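# Move the box from one hive roof onto the other

## Task

Lift the box off the roof of the closed hive and put it down squarely on the open hive so that it covers that hive's jars. Every jar must stay exactly where it started, and nothing may drop freely for more than a few centimetres. Finish by opening the grippers and moving the arms away. The result only counts if the box stays in place with no robot holding it.

## Robot and tools

Robots: four identical i2rt Big YAM arms named arm1, arm2, arm3 and arm4. Each has six revolute joints, a two-finger gripper and a wrist camera. Room cameras cam_high and cam_low are fixed to the room. Feet (scene frame, metres) and the heading each foot faces (degrees, counter-clockwise from +x): arm1 at (-0.27, -0.67, 1.13) facing +19; arm2 at (-0.30, -0.15, 1.13) facing -10; arm3 at (0.92, -0.03, 1.08) facing -175; arm4 at (0.24, 0.68, 1.11) facing -95. A hand reaches roughly 1.0 m from its joint1 axis.

Frame: a single shared scene frame, origin on the floor, +z up. 'hand' is the point midway between the fingertips (URDF link pinch). The hand's z axis runs along the fingers, and the fingers close along its y axis. The printed state never shows foot poses.

execute_actions(actions, cameras): 'actions' is a list holding either zero or one action. That action is an object keyed by arm name; under each arm goes 'joints', an object of absolute joint targets by name. These are not offsets. Each arm has its own object, and any subset of keys may be given. Keys, units, allowed ranges and the tolerance for 'done':
- joint1_rad: -2.879 to 2.879 rad, ±0.045. Base yaw; positive is counter-clockwise seen from above; 0 unfolds the arm along its foot heading.
- joint2_rad: 0 to 3.141 rad, ±0.14. Shoulder; 0 has the upper arm roughly level and pointing back; increasing values raise it and then carry it forward.
- joint3_rad: 0 to 3.019 rad, ±0.09. Elbow; 0 is fully folded; increasing values open it.
- joint4_rad: -1.692 to 1.57 rad, ±0.055. Hand pitch; positive tips the fingers up.
- joint5_rad: -1.57 to 1.57 rad, ±0.03. Sideways hand swing; positive goes to the arm's right.
- joint6_rad: -2.094 to 2.094 rad, ±0.035. Hand roll; positive is clockwise seen from behind the hand.
- gripper_m: 0 to 0.093 m, ±0.003. The fingertip gap; each finger pad pushes with about 50-62 N at most.
With joints 1 and 6 at 0 and the hand level and pointing forward, the camera rides on top of the hand and faces the fingertips. Every motion in an action starts together, but they may finish at different times. Joints move at different speeds, so the path between two postures can bulge outward. An action that cannot finish within 15 s ends with time_out. If any key is unknown or any value is out of range, the whole call is rejected and nothing moves. 'cameras' lists which images to return: arm1_cam_wrist through arm4_cam_wrist, cam_high, cam_low or 'all'. Leaving it out or giving null means all cameras; [] means none. The 'pictures' line gives the image order. An empty actions list only reports state and images.

wait(seconds): 0 to 10 s with no new command; returns the same as an empty action. zoom_image(camera, region=[x0,y0,x1,y1]): enlarges part of a camera's latest full image; pixel coordinates start at the top-left, and the region can be at most 504x504. read_manual(section='licences'): licence texts only. finished_scene(scene): ends the current scene for good and reports success; call it only once the box is resting on its own and the arms are clear.

Reading results: joint_positions holds the measured joints, and gripper_m is the sum of the two finger slides. Joint torques are raw drive outputs with per-unit offset, scale and noise, so they are not zero even in free air. joint_status reports how each commanded motion ended: off_target means the joint stopped short and may still be pushing. contact_stop or time_out means the joint holds where it stopped, but after a time_out a joint can keep a target no more than 0.375/0.375/0.113/0.225/0.075/0.3 rad (joints 1-6) from where it is, keep pushing, and finish on its own if the way clears. To relieve that push, command the joint's present reading. 'joint command not followed' (plus a cause line) means the self/inter-arm clearance check blocked that arm's joint targets, although its gripper target still runs. Blocked joints show not_followed and may be retried on every later action until you send targets that pass. on_its_own lists joints this call did not command; 'held at' there is the target being held, not the present position. A target very close to the current reading may not move the joint. Joints bearing a load sag over time. If an earlier target is still pending, leaving a joint out does not cancel it.

Stops: if a result reports a stop, the remaining execute_actions, wait and finished_scene calls in that same reply are skipped. Motor heat rises while holding loads, including while you think. MOTOR HOT appears at 85 °C; at 100 °C an OVER-TEMPERATURE FAULT releases that whole arm and its gripper until they cool, and the arm falls. Unfinished keys then read limit_stop_at_motor_heat, so resend them. Some heat carries into the next scene.

Things to avoid: arms keep pushing on contact and can push very hard, which overheats motors. A firm squeeze between two robots fails the task immediately, and a heavy collision may as well; the clearance check can react too late and does not consider fingers, gripper housings or wrist cameras, and no state line reports arm-to-arm contact. Do not drop, slam or let anything slip, do not knock jars out of place, and keep everything off the floor and inside the work area. A loose object may occasionally be nudged by an outside push. The simulation keeps running while you compose each reply, and the arms hold their last command during that time. Shorter robot motion is better.

Each tool is called by a JSON object that holds its "op" and its "data", one argument or row to a line.

## Session

{"op": "execute_actions", "data": {
  "actions": []
}}

Scene clock: 0.00 s.
Joint torques (N m, as the arm reports them, + toward a larger angle): no reading
Motor temperatures (°C, as the motors report them): arm1=[23 23 23 22 22 23] | arm2=[25 26 23 24 22 21] | arm3=[23 22 25 23 21 23] | arm4=[21 24 25 24 21 24]
arm1.joint_positions: joint1_rad=-0.031 joint2_rad=+0.557 joint3_rad=+1.352 joint4_rad=-1.225 joint5_rad=+0.197 joint6_rad=+0.456 gripper_m=+0.094
arm1.joint_status: not commanded
arm1.hand: x=-0.0474 y=-0.6324 z=+1.6926 quat_wxyz=(-0.530, -0.115, -0.831, -0.124) (m; scene frame)
arm2.joint_positions: joint1_rad=+0.440 joint2_rad=+0.637 joint3_rad=+1.370 joint4_rad=-1.172 joint5_rad=-0.053 joint6_rad=+0.221 gripper_m=+0.094
arm2.joint_status: not commanded
arm2.hand: x=-0.0431 y=-0.0717 z=+1.6910 quat_wxyz=(-0.515, +0.034, -0.843, -0.151) (m; scene frame)
arm3.joint_positions: joint1_rad=+0.811 joint2_rad=+0.542 joint3_rad=+1.402 joint4_rad=-1.293 joint5_rad=+0.088 joint6_rad=-0.176 gripper_m=+0.094
arm3.joint_status: not commanded
arm3.hand: x=+0.7913 y=-0.1842 z=+1.6514 quat_wxyz=(-0.150, -0.733, -0.412, +0.521) (m; scene frame)
arm4.joint_positions: joint1_rad=+0.228 joint2_rad=+0.555 joint3_rad=+1.435 joint4_rad=-1.469 joint5_rad=+0.219 joint6_rad=+0.479 gripper_m=+0.095
arm4.joint_status: not commanded
arm4.hand: x=+0.2232 y=+0.4975 z=+1.6574 quat_wxyz=(-0.379, -0.745, -0.460, +0.299) (m; scene frame)
pictures: arm1_cam_wrist, arm2_cam_wrist, arm3_cam_wrist, arm4_cam_wrist, cam_high, cam_low
Images, in order (width x height): arm1_cam_wrist 616x616, arm2_cam_wrist 616x616, arm3_cam_wrist 616x616, arm4_cam_wrist 616x616, cam_high 896x504, cam_low 896x504.

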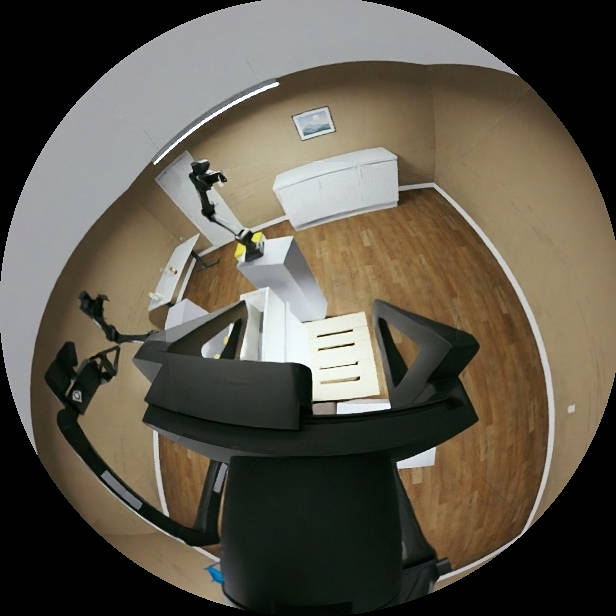

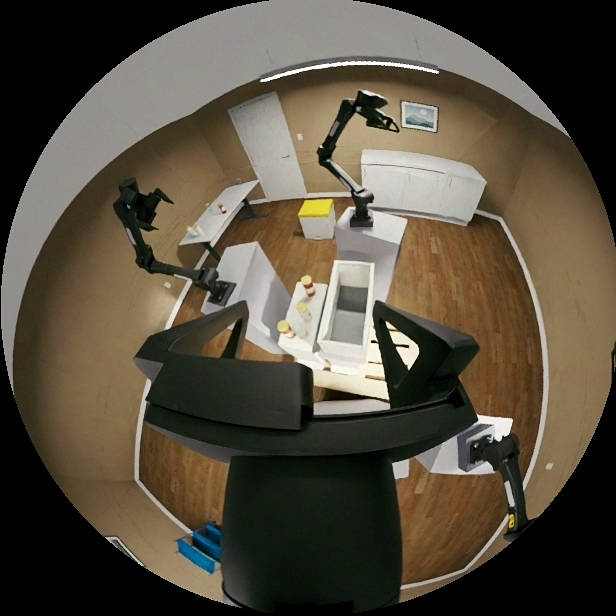

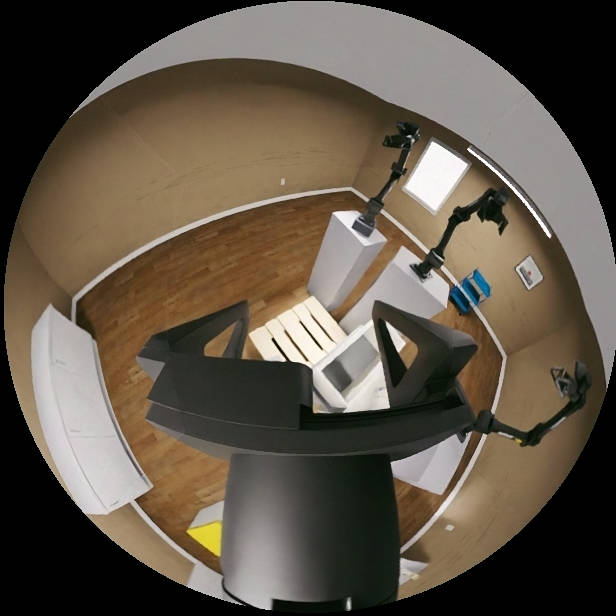

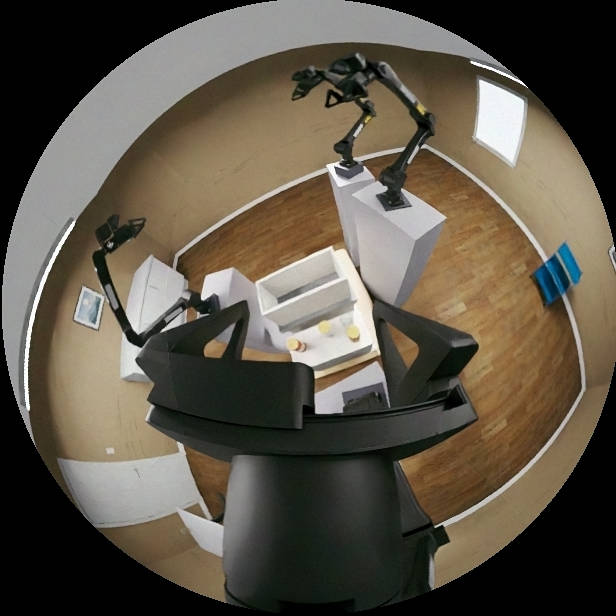

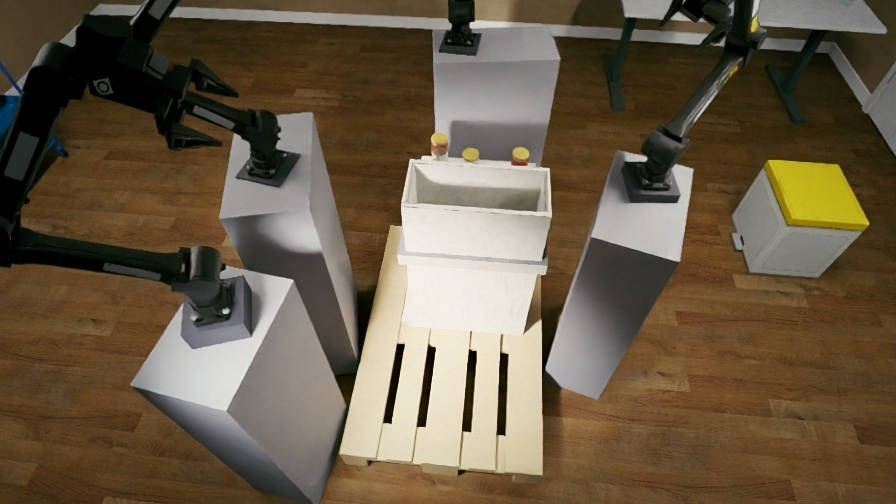

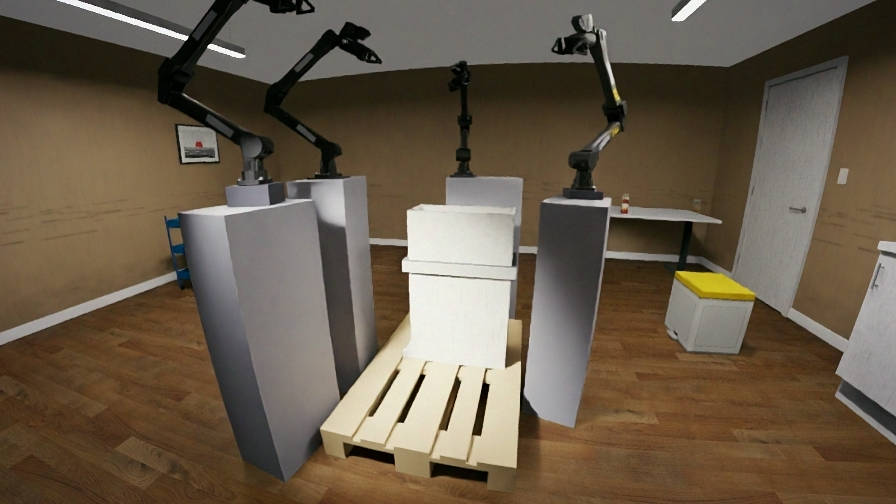

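{"op": "zoom_image", "data": {
  "camera": "cam_high",
  "region": [380, 110, 590, 290]
}}

{"op": "zoom_image", "data": {
  "camera": "arm4_cam_wrist",
  "region": [240, 230, 400, 390]
}}

{"op": "zoom_image", "data": {
  "camera": "arm2_cam_wrist",
  "region": [250, 240, 400, 390]
}}

Region (380, 110, 590, 290) of cam_high's 896x504 image, scaled by 2.400, with more detail than that image has; it fills the top 432 rows of this view, and the rest is white.

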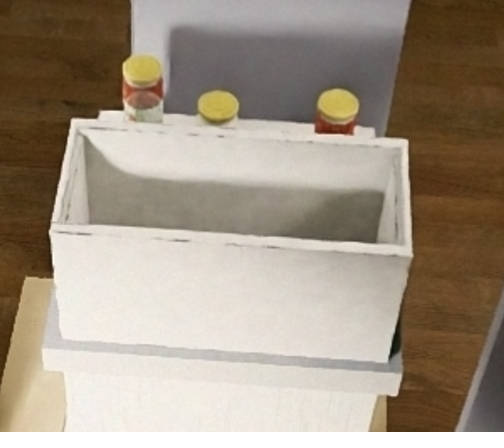

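Region (240, 230, 400, 390) of arm4_cam_wrist's 616x616 image, scaled by 3.150, with more detail than that image has.

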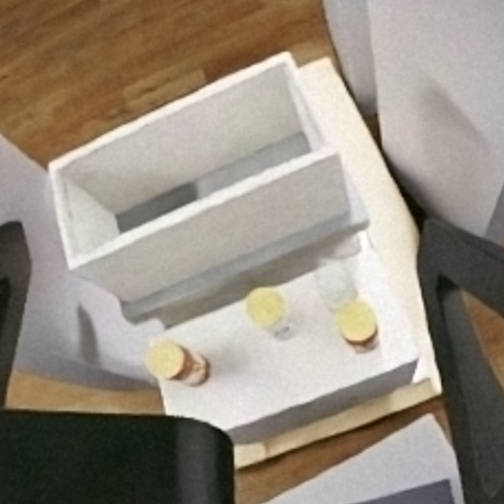

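Region (250, 240, 400, 390) of arm2_cam_wrist's 616x616 image, scaled by 3.360, with more detail than that image has.

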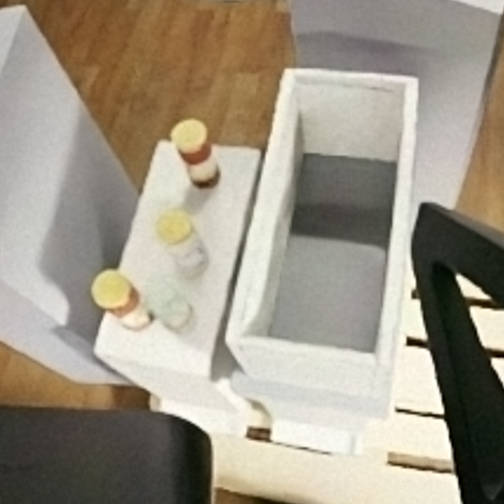

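{"op": "execute_actions", "data": {
  "actions": [
    {"arm2":{"joints":{"joint1_rad":0.455,"joint2_rad":1.5,"joint3_rad":1.02,"joint4_rad":-0.55,"joint5_rad":0,"joint6_rad":-1.305}},"arm3":{"joints":{"joint1_rad":-0.115,"joint2_rad":1.2,"joint3_rad":0.66,"joint4_rad":-0.492,"joint5_rad":0,"joint6_rad":1.542}}}
  ],
  "cameras": []
}}

{"op": "execute_actions", "data": {
  "actions": [
    {"arm2":{"joints":{"joint2_rad":2.025}},"arm3":{"joints":{"joint2_rad":1.705}}}
  ],
  "cameras": ["arm2_cam_wrist","arm3_cam_wrist","cam_high"]
}}

Scene clock: 3.37 s.
Joint torques (N m, as the arm reports them, + toward a larger angle): arm1=[0.58 2.93 8.38 2.61 0.12 0.04] | arm2=[  1.66 -10.1   10.48   2.1    0.05  -0.17] | arm3=[-0.36 -7.62  9.52  1.58  0.06  0.1 ] | arm4=[-1.52  3.33 10.4   1.74  0.03 -0.01]
Motor temperatures (°C, as the motors report them): arm1=[23 23 24 22 22 23] | arm2=[25 26 24 24 22 21] | arm3=[23 22 26 23 21 23] | arm4=[21 24 26 24 21 24]
arm1.joint_positions: joint1_rad=-0.031 joint2_rad=+0.557 joint3_rad=+1.352 joint4_rad=-1.225 joint5_rad=+0.197 joint6_rad=+0.456 gripper_m=+0.094
arm1.joint_status: not commanded
arm1.hand: x=-0.0474 y=-0.6324 z=+1.6926 quat_wxyz=(-0.530, -0.115, -0.831, -0.124) (m; scene frame)
arm2.joint_positions: joint1_rad=+0.446 joint2_rad=+1.492 joint3_rad=+1.006 joint4_rad=-0.563 joint5_rad=-0.002 joint6_rad=-1.294 gripper_m=+0.094
arm2.joint_status: all done
arm2.hand: x=+0.2050 y=-0.0093 z=+1.2511 quat_wxyz=(-0.225, +0.683, -0.684, +0.125) (m; scene frame)
arm3.joint_positions: joint1_rad=-0.114 joint2_rad=+1.207 joint3_rad=+0.653 joint4_rad=-0.505 joint5_rad=+0.000 joint6_rad=+1.531 gripper_m=+0.094
arm3.joint_status: all done
arm3.hand: x=+0.5292 y=-0.0205 z=+1.1783 quat_wxyz=(-0.176, -0.687, +0.679, +0.191) (m; scene frame)
arm4.joint_positions: joint1_rad=+0.228 joint2_rad=+0.555 joint3_rad=+1.435 joint4_rad=-1.469 joint5_rad=+0.219 joint6_rad=+0.479 gripper_m=+0.095
arm4.joint_status: not commanded
arm4.hand: x=+0.2232 y=+0.4975 z=+1.6574 quat_wxyz=(-0.379, -0.745, -0.460, +0.299) (m; scene frame)
pictures: none
No camera images: the call's "cameras" was empty. Leave "cameras" out to get every camera's image.

Scene clock: 4.67 s.
Joint torques (N m, as the arm reports them, + toward a larger angle): arm1=[0.67 2.96 8.38 2.58 0.11 0.04] | arm2=[  1.66 -13.8    5.99   0.6    0.03  -0.23] | arm3=[ -0.37 -10.22   5.34   0.31   0.07   0.15] | arm4=[-2.08  3.46 10.33  1.66  0.03 -0.05]
Motor temperatures (°C, as the motors report them): arm1=[23 23 24 22 22 23] | arm2=[25 26 24 24 22 21] | arm3=[23 22 26 23 21 23] | arm4=[21 24 26 24 21 24]
arm1.joint_positions: joint1_rad=-0.031 joint2_rad=+0.557 joint3_rad=+1.352 joint4_rad=-1.225 joint5_rad=+0.197 joint6_rad=+0.456 gripper_m=+0.094
arm1.joint_status: not commanded
arm1.hand: x=-0.0474 y=-0.6324 z=+1.6926 quat_wxyz=(-0.530, -0.115, -0.831, -0.124) (m; scene frame)
arm2.joint_positions: joint1_rad=+0.446 joint2_rad=+2.029 joint3_rad=+1.006 joint4_rad=-0.557 joint5_rad=-0.002 joint6_rad=-1.295 gripper_m=+0.094
arm2.joint_status: all done
arm2.hand: x=+0.1348 y=-0.0294 z=+0.9978 quat_wxyz=(+0.004, +0.707, -0.708, -0.003) (m; scene frame)
arm3.joint_positions: joint1_rad=-0.114 joint2_rad=+1.704 joint3_rad=+0.653 joint4_rad=-0.500 joint5_rad=+0.000 joint6_rad=+1.532 gripper_m=+0.094
arm3.joint_status: all done
arm3.hand: x=+0.5886 y=-0.0216 z=+1.0036 quat_wxyz=(-0.010, -0.710, +0.704, +0.013) (m; scene frame)
arm4.joint_positions: joint1_rad=+0.228 joint2_rad=+0.555 joint3_rad=+1.435 joint4_rad=-1.469 joint5_rad=+0.219 joint6_rad=+0.479 gripper_m=+0.095
arm4.joint_status: not commanded
arm4.hand: x=+0.2232 y=+0.4975 z=+1.6574 quat_wxyz=(-0.379, -0.745, -0.460, +0.299) (m; scene frame)
pictures: arm2_cam_wrist, arm3_cam_wrist, cam_high
Images, in order (width x height): arm2_cam_wrist 616x616, arm3_cam_wrist 616x616, cam_high 896x504.

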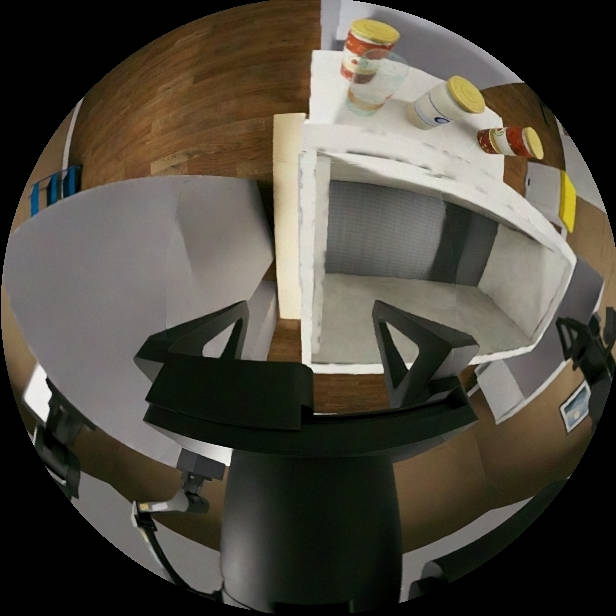

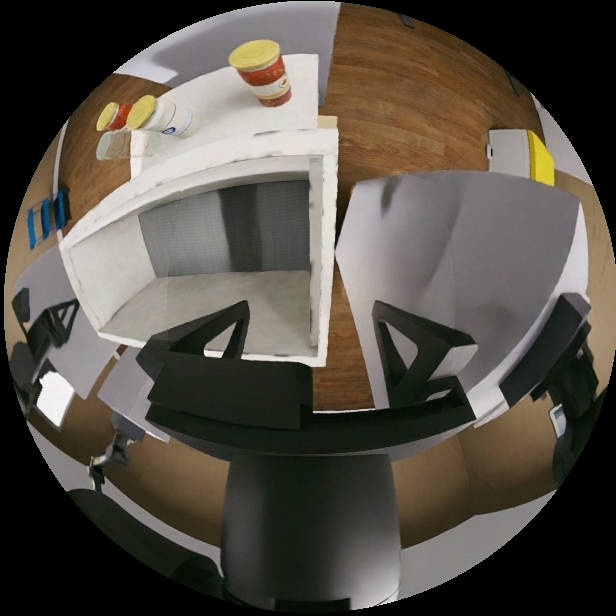

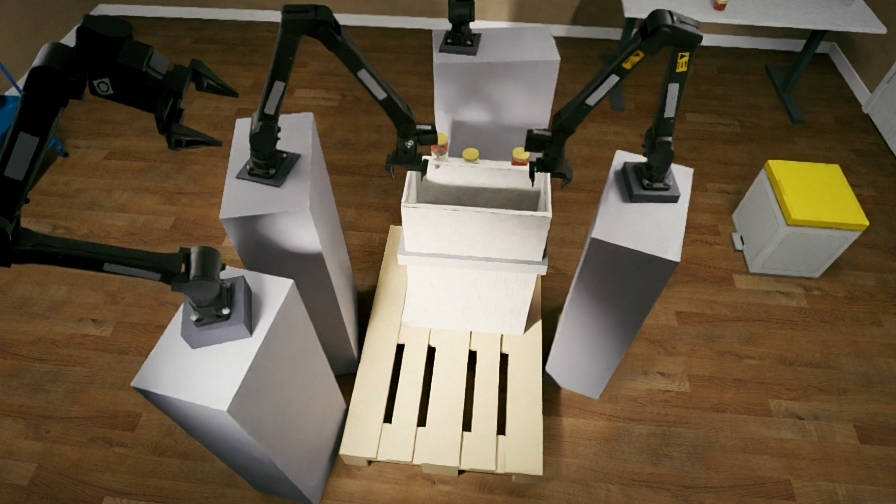

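{"op": "zoom_image", "data": {
  "camera": "arm2_cam_wrist",
  "region": [250, 30, 450, 390]
}}

{"op": "zoom_image", "data": {
  "camera": "arm3_cam_wrist",
  "region": [180, 30, 380, 390]
}}

Region (250, 30, 450, 390) of arm2_cam_wrist's 616x616 image, scaled by 1.400, with more detail than that image has.

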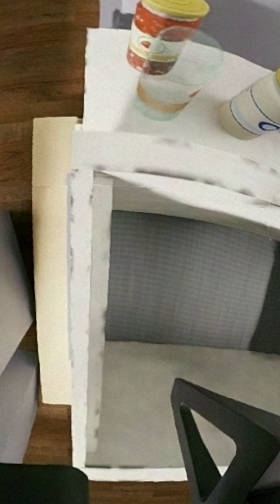

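Region (180, 30, 380, 390) of arm3_cam_wrist's 616x616 image, scaled by 1.400, with more detail than that image has.

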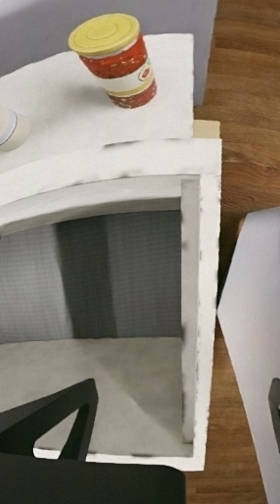

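{"op": "execute_actions", "data": {
  "actions": [
    {"arm2":{"joints":{"joint1_rad":0.462,"joint2_rad":2.21,"joint3_rad":1.05,"joint4_rad":-0.39}},"arm3":{"joints":{"joint1_rad":-0.131,"joint2_rad":1.957,"joint3_rad":0.645,"joint4_rad":-0.25,"joint6_rad":1.515}}}
  ],
  "cameras": ["arm2_cam_wrist","arm3_cam_wrist"]
}}

Scene clock: 6.40 s.
Joint torques (N m, as the arm reports them, + toward a larger angle): arm1=[0.55 3.02 8.38 2.57 0.11 0.04] | arm2=[  1.47 -15.     4.02   0.77   0.04  -0.24] | arm3=[ -0.92 -11.74   2.54   0.36   0.07  -0.08] | arm4=[-1.67  3.2  10.34  1.74  0.   -0.01]
Motor temperatures (°C, as the motors report them): arm1=[23 23 24 22 22 23] | arm2=[25 27 24 24 22 21] | arm3=[23 22 26 23 21 23] | arm4=[21 24 26 24 21 24]
arm1.joint_positions: joint1_rad=-0.031 joint2_rad=+0.557 joint3_rad=+1.352 joint4_rad=-1.225 joint5_rad=+0.197 joint6_rad=+0.456 gripper_m=+0.094
arm1.joint_status: not commanded
arm1.hand: x=-0.0474 y=-0.6324 z=+1.6926 quat_wxyz=(-0.530, -0.115, -0.831, -0.124) (m; scene frame)
arm2.joint_positions: joint1_rad=+0.455 joint2_rad=+2.214 joint3_rad=+1.043 joint4_rad=-0.400 joint5_rad=-0.002 joint6_rad=-1.295 gripper_m=+0.094
arm2.joint_status: all done
arm2.hand: x=+0.1387 y=-0.0242 z=+0.9247 quat_wxyz=(+0.000, +0.710, -0.704, -0.001) (m; scene frame)
arm3.joint_positions: joint1_rad=-0.125 joint2_rad=+1.962 joint3_rad=+0.642 joint4_rad=-0.260 joint5_rad=+0.000 joint6_rad=+1.525 gripper_m=+0.094
arm3.joint_status: all done
arm3.hand: x=+0.5997 y=-0.0182 z=+0.9229 quat_wxyz=(+0.000, -0.709, +0.705, +0.003) (m; scene frame)
arm4.joint_positions: joint1_rad=+0.228 joint2_rad=+0.555 joint3_rad=+1.435 joint4_rad=-1.469 joint5_rad=+0.219 joint6_rad=+0.479 gripper_m=+0.095
arm4.joint_status: not commanded
arm4.hand: x=+0.2232 y=+0.4975 z=+1.6574 quat_wxyz=(-0.379, -0.745, -0.460, +0.299) (m; scene frame)
pictures: arm2_cam_wrist, arm3_cam_wrist
Images, in order (width x height): arm2_cam_wrist 616x616, arm3_cam_wrist 616x616.

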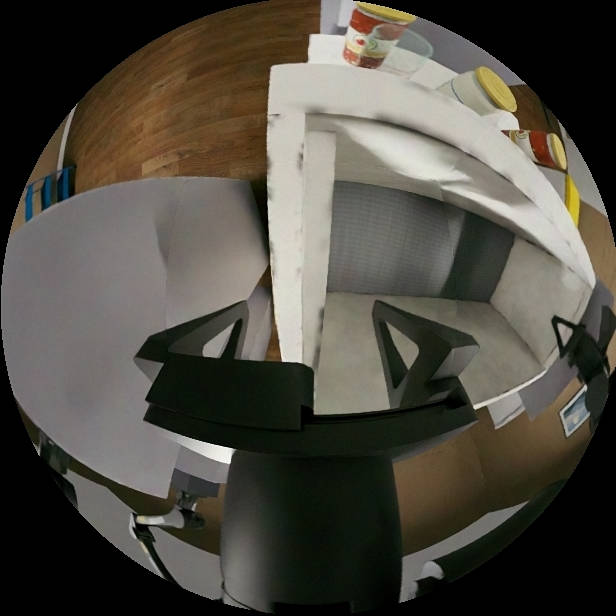

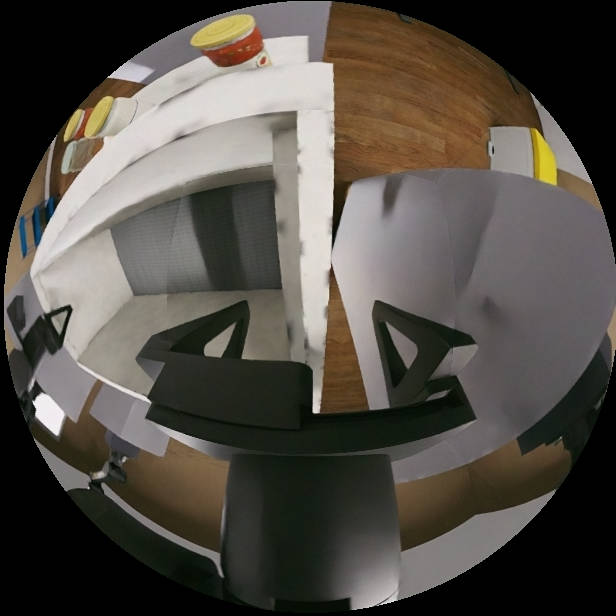

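{"op": "execute_actions", "data": {
  "actions": [
    {"arm2":{"joints":{"gripper_m":0.0}},"arm3":{"joints":{"joint3_rad":0.665,"gripper_m":0.0}}}
  ],
  "cameras": []
}}

Scene clock: 7.40 s.
Joint torques (N m, as the arm reports them, + toward a larger angle): arm1=[0.62 2.96 8.38 2.61 0.11 0.05] | arm2=[  1.46 -14.78   4.45   0.7    0.09  -0.34] | arm3=[ -0.88 -11.77   3.77   0.31   0.07  -0.04] | arm4=[-1.78  3.42 10.41  1.81  0.01  0.01]
Motor temperatures (°C, as the motors report them): arm1=[23 23 25 22 22 23] | arm2=[25 27 24 24 22 21] | arm3=[23 22 26 23 21 23] | arm4=[21 24 27 24 21 24]
arm1.joint_positions: joint1_rad=-0.031 joint2_rad=+0.557 joint3_rad=+1.352 joint4_rad=-1.225 joint5_rad=+0.197 joint6_rad=+0.456 gripper_m=+0.094
arm1.joint_status: not commanded
arm1.hand: x=-0.0474 y=-0.6324 z=+1.6926 quat_wxyz=(-0.530, -0.115, -0.831, -0.124) (m; scene frame)
arm2.joint_positions: joint1_rad=+0.456 joint2_rad=+2.213 joint3_rad=+1.039 joint4_rad=-0.398 joint5_rad=-0.004 joint6_rad=-1.285 gripper_m=+0.019
arm2.joint_status: gripper_m off_target (ended at +0.019, target +0.000)
arm2.hand: x=+0.1365 y=-0.0244 z=+0.9244 quat_wxyz=(+0.000, +0.706, -0.708, -0.002) (m; scene frame)
arm3.joint_positions: joint1_rad=-0.125 joint2_rad=+1.962 joint3_rad=+0.647 joint4_rad=-0.259 joint5_rad=+0.000 joint6_rad=+1.522 gripper_m=+0.018
arm3.joint_status: gripper_m off_target (ended at +0.018, target +0.000); the others done
arm3.hand: x=+0.5965 y=-0.0181 z=+0.9234 quat_wxyz=(-0.002, -0.710, +0.704, +0.005) (m; scene frame)
arm4.joint_positions: joint1_rad=+0.228 joint2_rad=+0.555 joint3_rad=+1.435 joint4_rad=-1.469 joint5_rad=+0.219 joint6_rad=+0.479 gripper_m=+0.095
arm4.joint_status: not commanded
arm4.hand: x=+0.2232 y=+0.4975 z=+1.6574 quat_wxyz=(-0.379, -0.745, -0.460, +0.299) (m; scene frame)
pictures: none
No camera images: the call's "cameras" was empty. Leave "cameras" out to get every camera's image.

{"op": "execute_actions", "data": {
  "actions": [
    {"arm2":{"joints":{"joint2_rad":1.905,"joint3_rad":1.03,"joint4_rad":-0.63,"joint6_rad":-1.288}},"arm3":{"joints":{"joint2_rad":1.585,"joint3_rad":0.685,"joint4_rad":-0.61}}}
  ],
  "cameras": []
}}

{"op": "execute_actions", "data": {
  "actions": [
    {"arm2":{"joints":{"joint2_rad":1.675,"joint3_rad":1.112,"joint4_rad":-0.912}},"arm3":{"joints":{"joint2_rad":1.315,"joint3_rad":0.812,"joint4_rad":-0.985}}}
  ],
  "cameras": ["cam_low"]
}}

Scene clock: 9.07 s.
Joint torques (N m, as the arm reports them, + toward a larger angle): arm1=[0.63 3.06 8.37 2.55 0.12 0.05] | arm2=[  1.05 -17.74   7.73  -0.58  -0.22  -0.25] | arm3=[ -0.63 -13.09   7.62  -0.72   0.1    0.03] | arm4=[-1.65  3.47 10.38  1.78  0.02  0.03]
Motor temperatures (°C, as the motors report them): arm1=[23 23 25 22 22 23] | arm2=[25 27 24 24 22 21] | arm3=[23 22 26 23 21 23] | arm4=[21 24 27 24 21 24]
arm1.joint_positions: joint1_rad=-0.031 joint2_rad=+0.557 joint3_rad=+1.352 joint4_rad=-1.225 joint5_rad=+0.197 joint6_rad=+0.456 gripper_m=+0.094
arm1.joint_status: not commanded
arm1.hand: x=-0.0474 y=-0.6324 z=+1.6926 quat_wxyz=(-0.530, -0.115, -0.831, -0.124) (m; scene frame)
arm2.joint_positions: joint1_rad=+0.456 joint2_rad=+1.954 joint3_rad=+1.002 joint4_rad=-0.612 joint5_rad=+0.005 joint6_rad=-1.279 gripper_m=+0.018
arm2.joint_status: all done
arm2.hand: x=+0.1367 y=-0.0258 z=+1.0288 quat_wxyz=(-0.002, +0.704, -0.710, +0.004) (m; scene frame)
arm3.joint_positions: joint1_rad=-0.127 joint2_rad=+1.631 joint3_rad=+0.655 joint4_rad=-0.595 joint5_rad=-0.001 joint6_rad=+1.515 gripper_m=+0.018
arm3.joint_status: all done
arm3.hand: x=+0.5964 y=-0.0181 z=+1.0264 quat_wxyz=(-0.004, -0.712, +0.702, +0.006) (m; scene frame)
arm4.joint_positions: joint1_rad=+0.228 joint2_rad=+0.555 joint3_rad=+1.435 joint4_rad=-1.469 joint5_rad=+0.219 joint6_rad=+0.479 gripper_m=+0.095
arm4.joint_status: not commanded
arm4.hand: x=+0.2232 y=+0.4975 z=+1.6574 quat_wxyz=(-0.379, -0.745, -0.460, +0.299) (m; scene frame)
pictures: none
No camera images: the call's "cameras" was empty. Leave "cameras" out to get every camera's image.

Scene clock: 10.27 s.
Joint torques (N m, as the arm reports them, + toward a larger angle): arm1=[0.6  2.9  8.36 2.6  0.11 0.05] | arm2=[  1.91 -16.83  12.21  -1.38  -0.38  -0.25] | arm3=[ -0.72 -11.48  13.24  -1.89   0.11   0.04] | arm4=[-1.97  3.98 10.39  1.65 -0.01  0.  ]
Motor temperatures (°C, as the motors report them): arm1=[23 23 25 22 22 23] | arm2=[25 27 25 24 22 21] | arm3=[23 23 27 23 21 23] | arm4=[21 24 27 24 21 24]
arm1.joint_positions: joint1_rad=-0.031 joint2_rad=+0.557 joint3_rad=+1.352 joint4_rad=-1.225 joint5_rad=+0.197 joint6_rad=+0.456 gripper_m=+0.094
arm1.joint_status: not commanded
arm1.hand: x=-0.0474 y=-0.6324 z=+1.6926 quat_wxyz=(-0.530, -0.115, -0.831, -0.124) (m; scene frame)
arm2.joint_positions: joint1_rad=+0.456 joint2_rad=+1.732 joint3_rad=+1.054 joint4_rad=-0.878 joint5_rad=+0.010 joint6_rad=-1.277 gripper_m=+0.018
arm2.joint_status: all done
arm2.hand: x=+0.1380 y=-0.0261 z=+1.1375 quat_wxyz=(-0.004, +0.703, -0.711, +0.008) (m; scene frame)
arm3.joint_positions: joint1_rad=-0.127 joint2_rad=+1.362 joint3_rad=+0.744 joint4_rad=-0.944 joint5_rad=-0.001 joint6_rad=+1.515 gripper_m=+0.018
arm3.joint_status: all done
arm3.hand: x=+0.6011 y=-0.0186 z=+1.1321 quat_wxyz=(-0.007, -0.712, +0.702, +0.009) (m; scene frame)
arm4.joint_positions: joint1_rad=+0.228 joint2_rad=+0.555 joint3_rad=+1.435 joint4_rad=-1.469 joint5_rad=+0.219 joint6_rad=+0.479 gripper_m=+0.095
arm4.joint_status: not commanded
arm4.hand: x=+0.2232 y=+0.4975 z=+1.6574 quat_wxyz=(-0.379, -0.745, -0.460, +0.299) (m; scene frame)
pictures: cam_low
Images, in order (width x height): cam_low 896x504.

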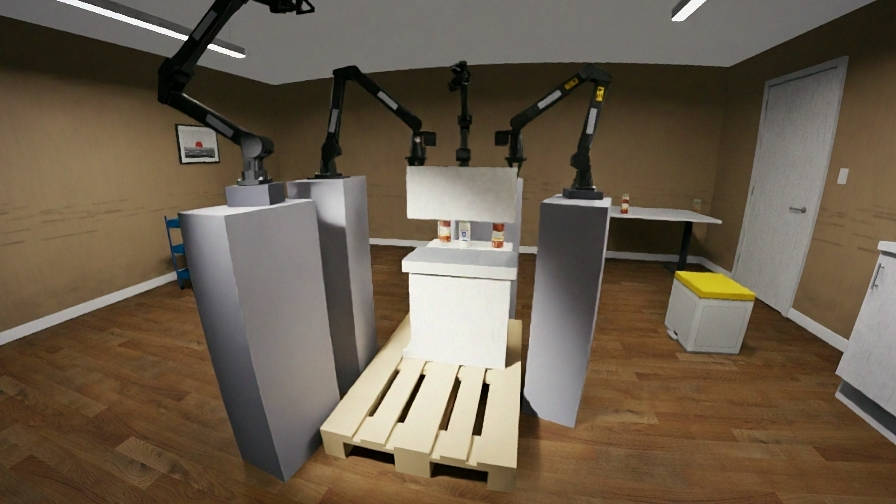

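{"op": "execute_actions", "data": {
  "actions": [
    {"arm2":{"joints":{"joint1_rad":0.766,"joint2_rad":1.805,"joint3_rad":1.365,"joint4_rad":-1.003,"joint6_rad":-0.96}},"arm3":{"joints":{"joint1_rad":-0.583,"joint2_rad":1.39,"joint3_rad":0.94,"joint4_rad":-1.008,"joint6_rad":1.062}}}
  ],
  "cameras": ["cam_low","arm4_cam_wrist"]
}}

Scene clock: 12.50 s.
Joint torques (N m, as the arm reports them, + toward a larger angle): arm1=[0.62 2.91 8.38 2.59 0.12 0.05] | arm2=[  1.26 -20.93  12.59  -0.45  -0.53  -0.22] | arm3=[ -0.31 -13.97  13.35  -0.51   0.33  -0.11] | arm4=[-1.81  3.19 10.23  1.82  0.04 -0.03]
Motor temperatures (°C, as the motors report them): arm1=[23 23 25 22 22 23] | arm2=[25 28 26 24 22 21] | arm3=[23 23 28 23 21 23] | arm4=[21 24 27 24 21 24]
arm1.joint_positions: joint1_rad=-0.031 joint2_rad=+0.557 joint3_rad=+1.352 joint4_rad=-1.225 joint5_rad=+0.197 joint6_rad=+0.456 gripper_m=+0.094
arm1.joint_status: not commanded
arm1.hand: x=-0.0474 y=-0.6324 z=+1.6926 quat_wxyz=(-0.530, -0.115, -0.831, -0.124) (m; scene frame)
arm2.joint_positions: joint1_rad=+0.761 joint2_rad=+1.881 joint3_rad=+1.311 joint4_rad=-0.987 joint5_rad=+0.013 joint6_rad=-0.952 gripper_m=+0.018
arm2.joint_status: all done
arm2.hand: x=+0.1445 y=+0.1403 z=+1.1479 quat_wxyz=(-0.006, +0.697, -0.717, +0.008) (m; scene frame)
arm3.joint_positions: joint1_rad=-0.583 joint2_rad=+1.450 joint3_rad=+0.873 joint4_rad=-0.997 joint5_rad=-0.008 joint6_rad=+1.076 gripper_m=+0.018
arm3.joint_status: all done
arm3.hand: x=+0.6053 y=+0.1400 z=+1.1449 quat_wxyz=(-0.006, -0.706, +0.708, +0.003) (m; scene frame)
arm4.joint_positions: joint1_rad=+0.228 joint2_rad=+0.555 joint3_rad=+1.435 joint4_rad=-1.469 joint5_rad=+0.219 joint6_rad=+0.479 gripper_m=+0.095
arm4.joint_status: not commanded
arm4.hand: x=+0.2232 y=+0.4975 z=+1.6574 quat_wxyz=(-0.379, -0.745, -0.460, +0.299) (m; scene frame)
pictures: arm4_cam_wrist, cam_low
Images, in order (width x height): arm4_cam_wrist 616x616, cam_low 896x504.

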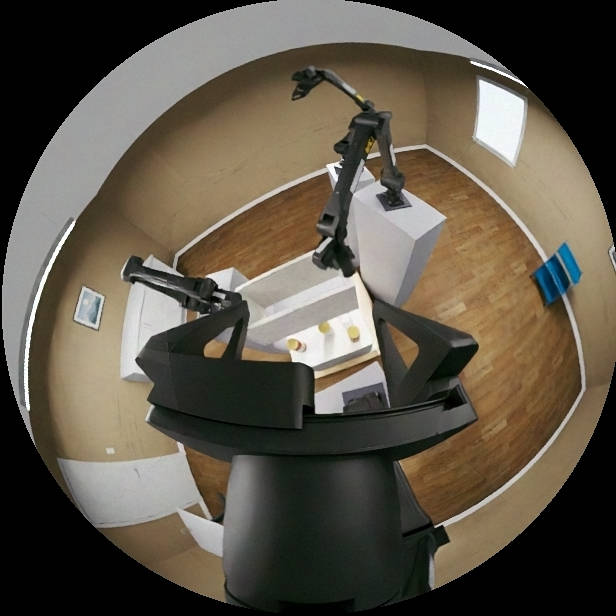

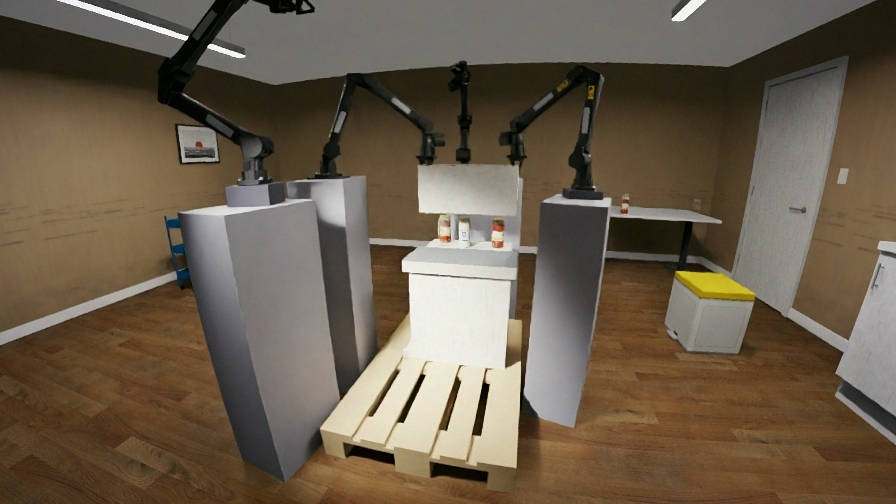

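{"op": "execute_actions", "data": {
  "actions": [
    {"arm2":{"joints":{"joint1_rad":0.984,"joint2_rad":2.032,"joint3_rad":1.788,"joint4_rad":-1.168,"joint6_rad":-0.735}},"arm3":{"joints":{"joint1_rad":-0.894,"joint2_rad":1.61,"joint3_rad":1.24,"joint4_rad":-1.056,"joint6_rad":0.755}}}
  ]
}}

Scene clock: 14.50 s.
Joint torques (N m, as the arm reports them, + toward a larger angle): arm1=[0.55 2.97 8.36 2.61 0.11 0.05] | arm2=[  1.51 -26.13  15.01  -0.38  -0.62  -0.14] | arm3=[ -0.14 -20.75  13.87  -0.38   0.36  -0.04] | arm4=[-1.52  3.47 10.49  1.64 -0.01 -0.03]
Motor temperatures (°C, as the motors report them): arm1=[23 23 26 22 22 23] | arm2=[25 29 27 24 22 21] | arm3=[23 23 29 23 21 23] | arm4=[21 24 27 24 21 24]
arm1.joint_positions: joint1_rad=-0.031 joint2_rad=+0.557 joint3_rad=+1.352 joint4_rad=-1.225 joint5_rad=+0.197 joint6_rad=+0.456 gripper_m=+0.094
arm1.joint_status: not commanded
arm1.hand: x=-0.0474 y=-0.6324 z=+1.6926 quat_wxyz=(-0.530, -0.115, -0.831, -0.124) (m; scene frame)
arm2.joint_positions: joint1_rad=+0.980 joint2_rad=+2.129 joint3_rad=+1.713 joint4_rad=-1.156 joint5_rad=+0.017 joint6_rad=-0.732 gripper_m=+0.018
arm2.joint_status: all done
arm2.hand: x=+0.1418 y=+0.3021 z=+1.1450 quat_wxyz=(+0.000, +0.696, -0.718, +0.009) (m; scene frame)
arm3.joint_positions: joint1_rad=-0.894 joint2_rad=+1.708 joint3_rad=+1.169 joint4_rad=-1.048 joint5_rad=-0.009 joint6_rad=+0.762 gripper_m=+0.018
arm3.joint_status: all done
arm3.hand: x=+0.6025 y=+0.3030 z=+1.1398 quat_wxyz=(-0.008, -0.707, +0.707, -0.002) (m; scene frame)
arm4.joint_positions: joint1_rad=+0.228 joint2_rad=+0.555 joint3_rad=+1.435 joint4_rad=-1.469 joint5_rad=+0.219 joint6_rad=+0.479 gripper_m=+0.095
arm4.joint_status: not commanded
arm4.hand: x=+0.2232 y=+0.4975 z=+1.6574 quat_wxyz=(-0.379, -0.745, -0.460, +0.299) (m; scene frame)
pictures: arm1_cam_wrist, arm2_cam_wrist, arm3_cam_wrist, arm4_cam_wrist, cam_high, cam_low
Images, in order (width x height): arm1_cam_wrist 616x616, arm2_cam_wrist 616x616, arm3_cam_wrist 616x616, arm4_cam_wrist 616x616, cam_high 896x504, cam_low 896x504.

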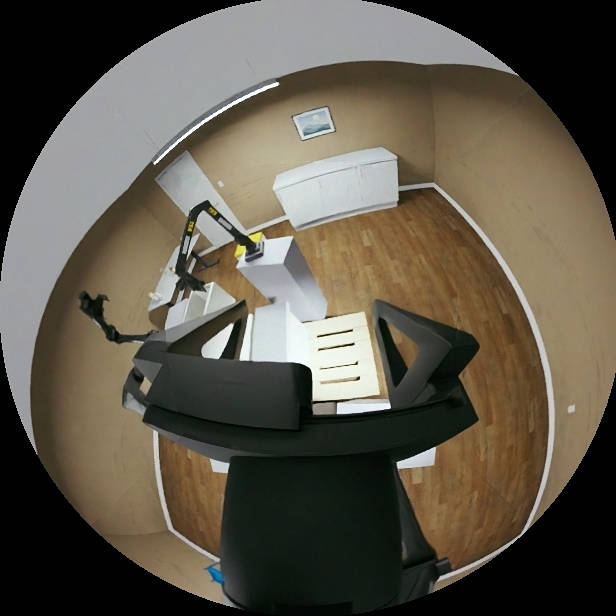

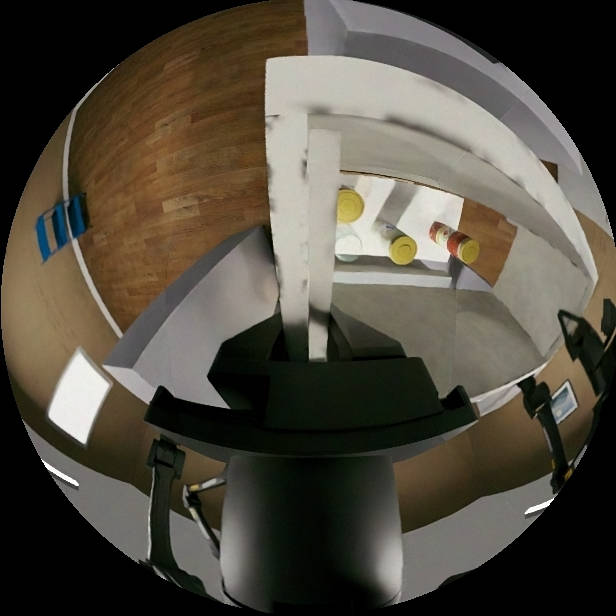

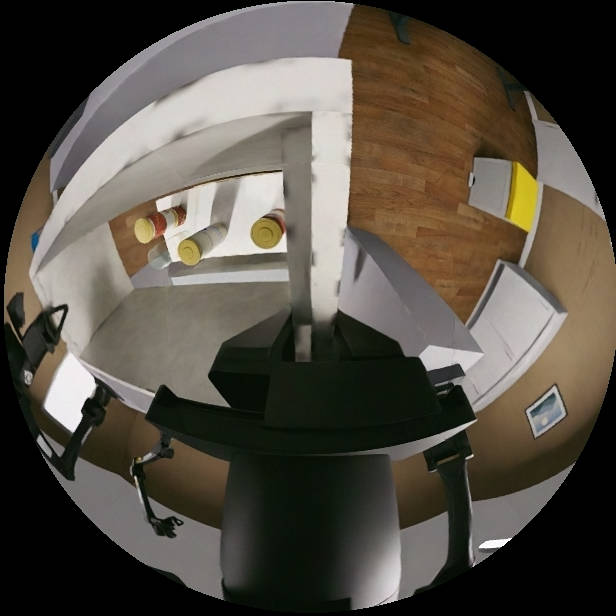

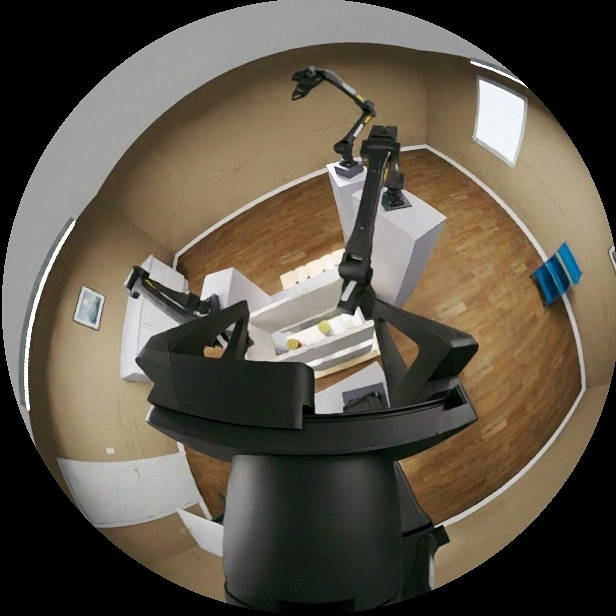

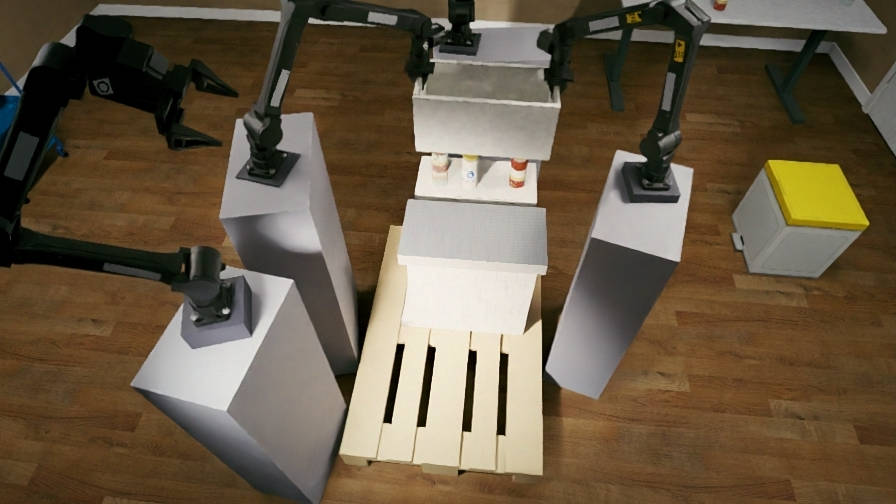

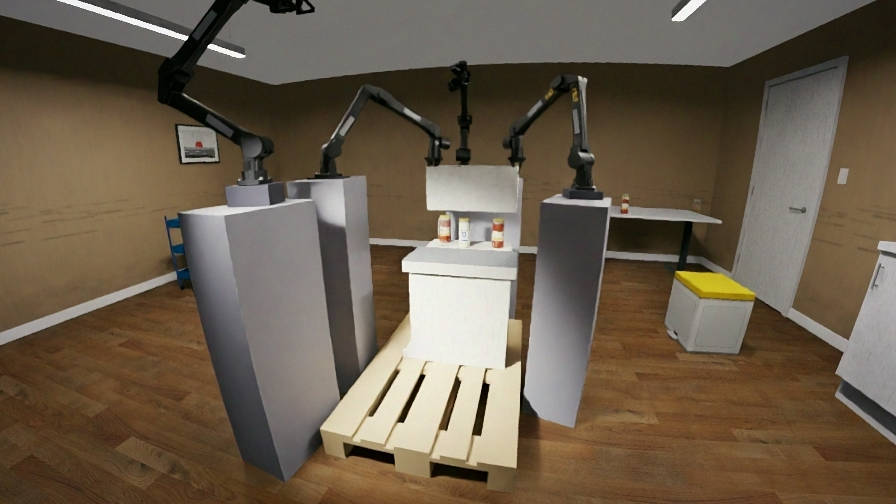

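The hive's front edge is visible in cam_high.

{"op": "zoom_image", "data": {
  "camera": "cam_high",
  "region": [400, 50, 580, 220]
}}

{"op": "zoom_image", "data": {
  "camera": "arm2_cam_wrist",
  "region": [300, 140, 540, 310]
}}

{"op": "zoom_image", "data": {
  "camera": "arm3_cam_wrist",
  "region": [90, 140, 330, 310]
}}

Region (400, 50, 580, 220) of cam_high's 896x504 image, scaled by 2.800, with more detail than that image has.

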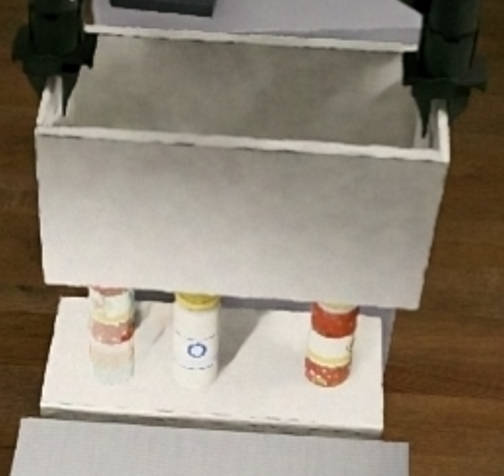

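Region (300, 140, 540, 310) of arm2_cam_wrist's 616x616 image, scaled by 2.100, with more detail than that image has; it fills the top 357 rows of this view, and the rest is white.

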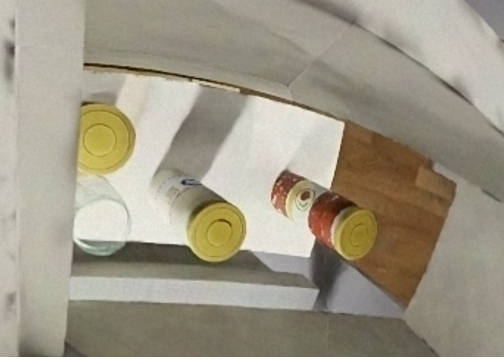

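Region (90, 140, 330, 310) of arm3_cam_wrist's 616x616 image, scaled by 2.100, with more detail than that image has; it fills the top 357 rows of this view, and the rest is white.

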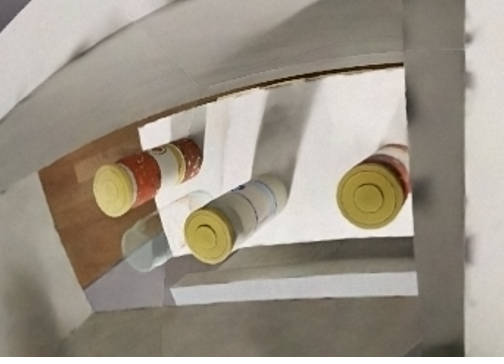

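{"op": "execute_actions", "data": {
  "actions": [
    {"arm2":{"joints":{"joint1_rad":0.994,"joint2_rad":2.125,"joint3_rad":1.668,"joint4_rad":-0.95,"joint6_rad":-0.722}},"arm3":{"joints":{"joint1_rad":-0.87,"joint2_rad":1.762,"joint3_rad":1.14,"joint4_rad":-0.796,"joint6_rad":0.785}}}
  ],
  "cameras": ["arm2_cam_wrist","arm3_cam_wrist","cam_high"]
}}

{"op": "zoom_image", "data": {
  "camera": "cam_high",
  "region": [400, 50, 580, 220]
}}

Scene clock: 17.63 s.
Joint torques (N m, as the arm reports them, + toward a larger angle): arm1=[0.69 2.9  8.36 2.59 0.11 0.05] | arm2=[  1.84 -27.74  12.12  -0.06  -0.52  -0.1 ] | arm3=[ -0.61 -22.89  11.11  -0.43   0.33  -0.07] | arm4=[-1.84  3.31 10.54  1.78  0.01  0.01]
Motor temperatures (°C, as the motors report them): arm1=[23 23 26 22 22 23] | arm2=[25 30 28 24 22 21] | arm3=[23 24 30 23 22 23] | arm4=[21 24 28 24 21 24]
arm1.joint_positions: joint1_rad=-0.031 joint2_rad=+0.557 joint3_rad=+1.352 joint4_rad=-1.225 joint5_rad=+0.197 joint6_rad=+0.456 gripper_m=+0.094
arm1.joint_status: not commanded
arm1.hand: x=-0.0474 y=-0.6324 z=+1.6926 quat_wxyz=(-0.530, -0.115, -0.831, -0.124) (m; scene frame)
arm2.joint_positions: joint1_rad=+0.983 joint2_rad=+2.243 joint3_rad=+1.613 joint4_rad=-0.940 joint5_rad=+0.015 joint6_rad=-0.727 gripper_m=+0.018
arm2.joint_status: all done
arm2.hand: x=+0.1333 y=+0.2967 z=+1.0427 quat_wxyz=(+0.000, +0.696, -0.718, +0.008) (m; scene frame)
arm3.joint_positions: joint1_rad=-0.865 joint2_rad=+1.880 joint3_rad=+1.084 joint4_rad=-0.788 joint5_rad=-0.009 joint6_rad=+0.794 gripper_m=+0.018
arm3.joint_status: all done
arm3.hand: x=+0.5912 y=+0.2947 z=+1.0371 quat_wxyz=(-0.008, -0.706, +0.708, -0.001) (m; scene frame)
arm4.joint_positions: joint1_rad=+0.228 joint2_rad=+0.555 joint3_rad=+1.435 joint4_rad=-1.469 joint5_rad=+0.219 joint6_rad=+0.479 gripper_m=+0.095
arm4.joint_status: not commanded
arm4.hand: x=+0.2232 y=+0.4975 z=+1.6574 quat_wxyz=(-0.379, -0.745, -0.460, +0.299) (m; scene frame)
pictures: arm2_cam_wrist, arm3_cam_wrist, cam_high
Images, in order (width x height): arm2_cam_wrist 616x616, arm3_cam_wrist 616x616, cam_high 896x504.

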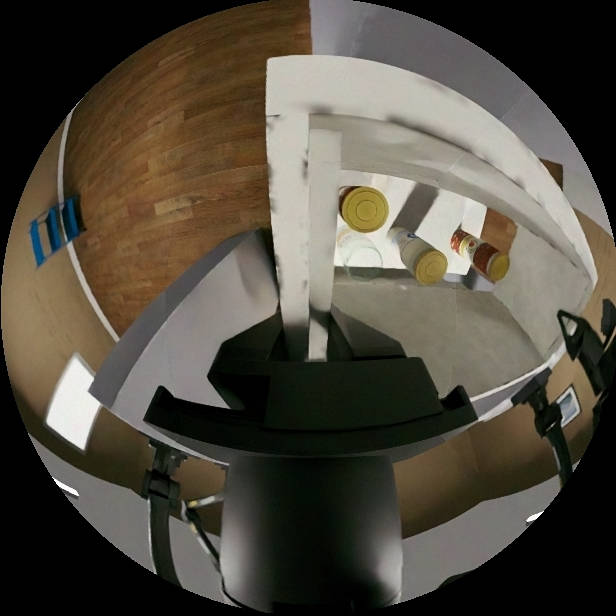

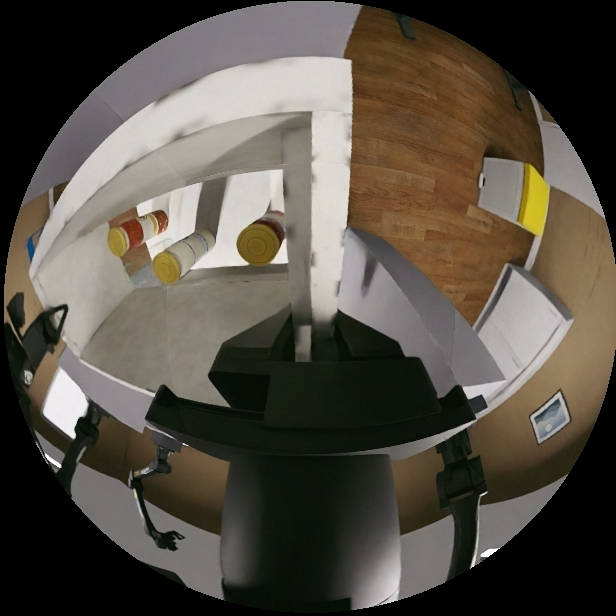

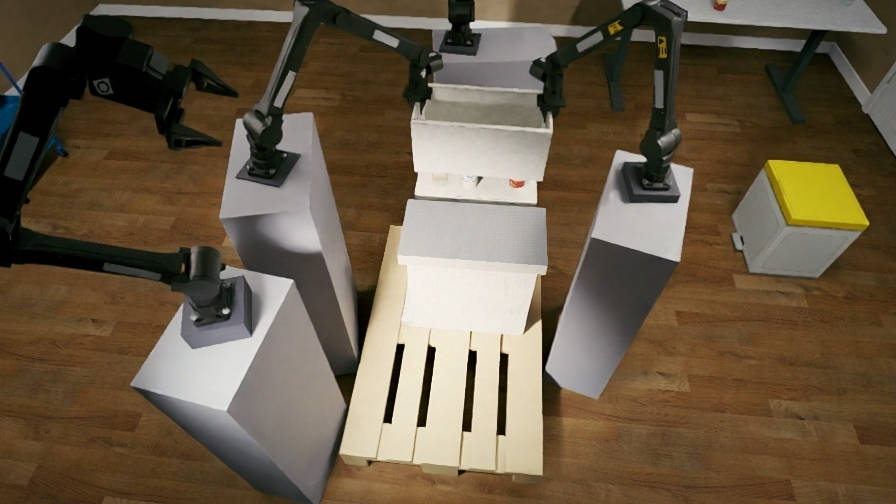

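Region (400, 50, 580, 220) of cam_high's 896x504 image, scaled by 2.800, with more detail than that image has.

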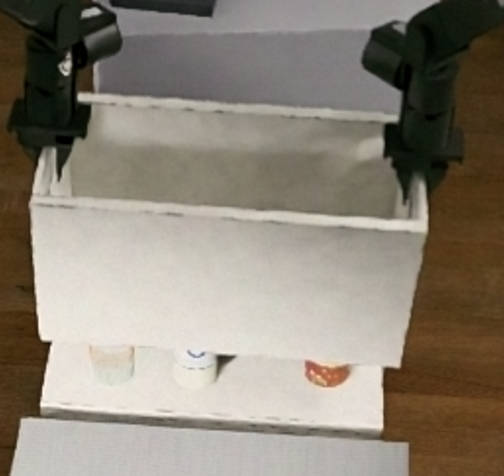

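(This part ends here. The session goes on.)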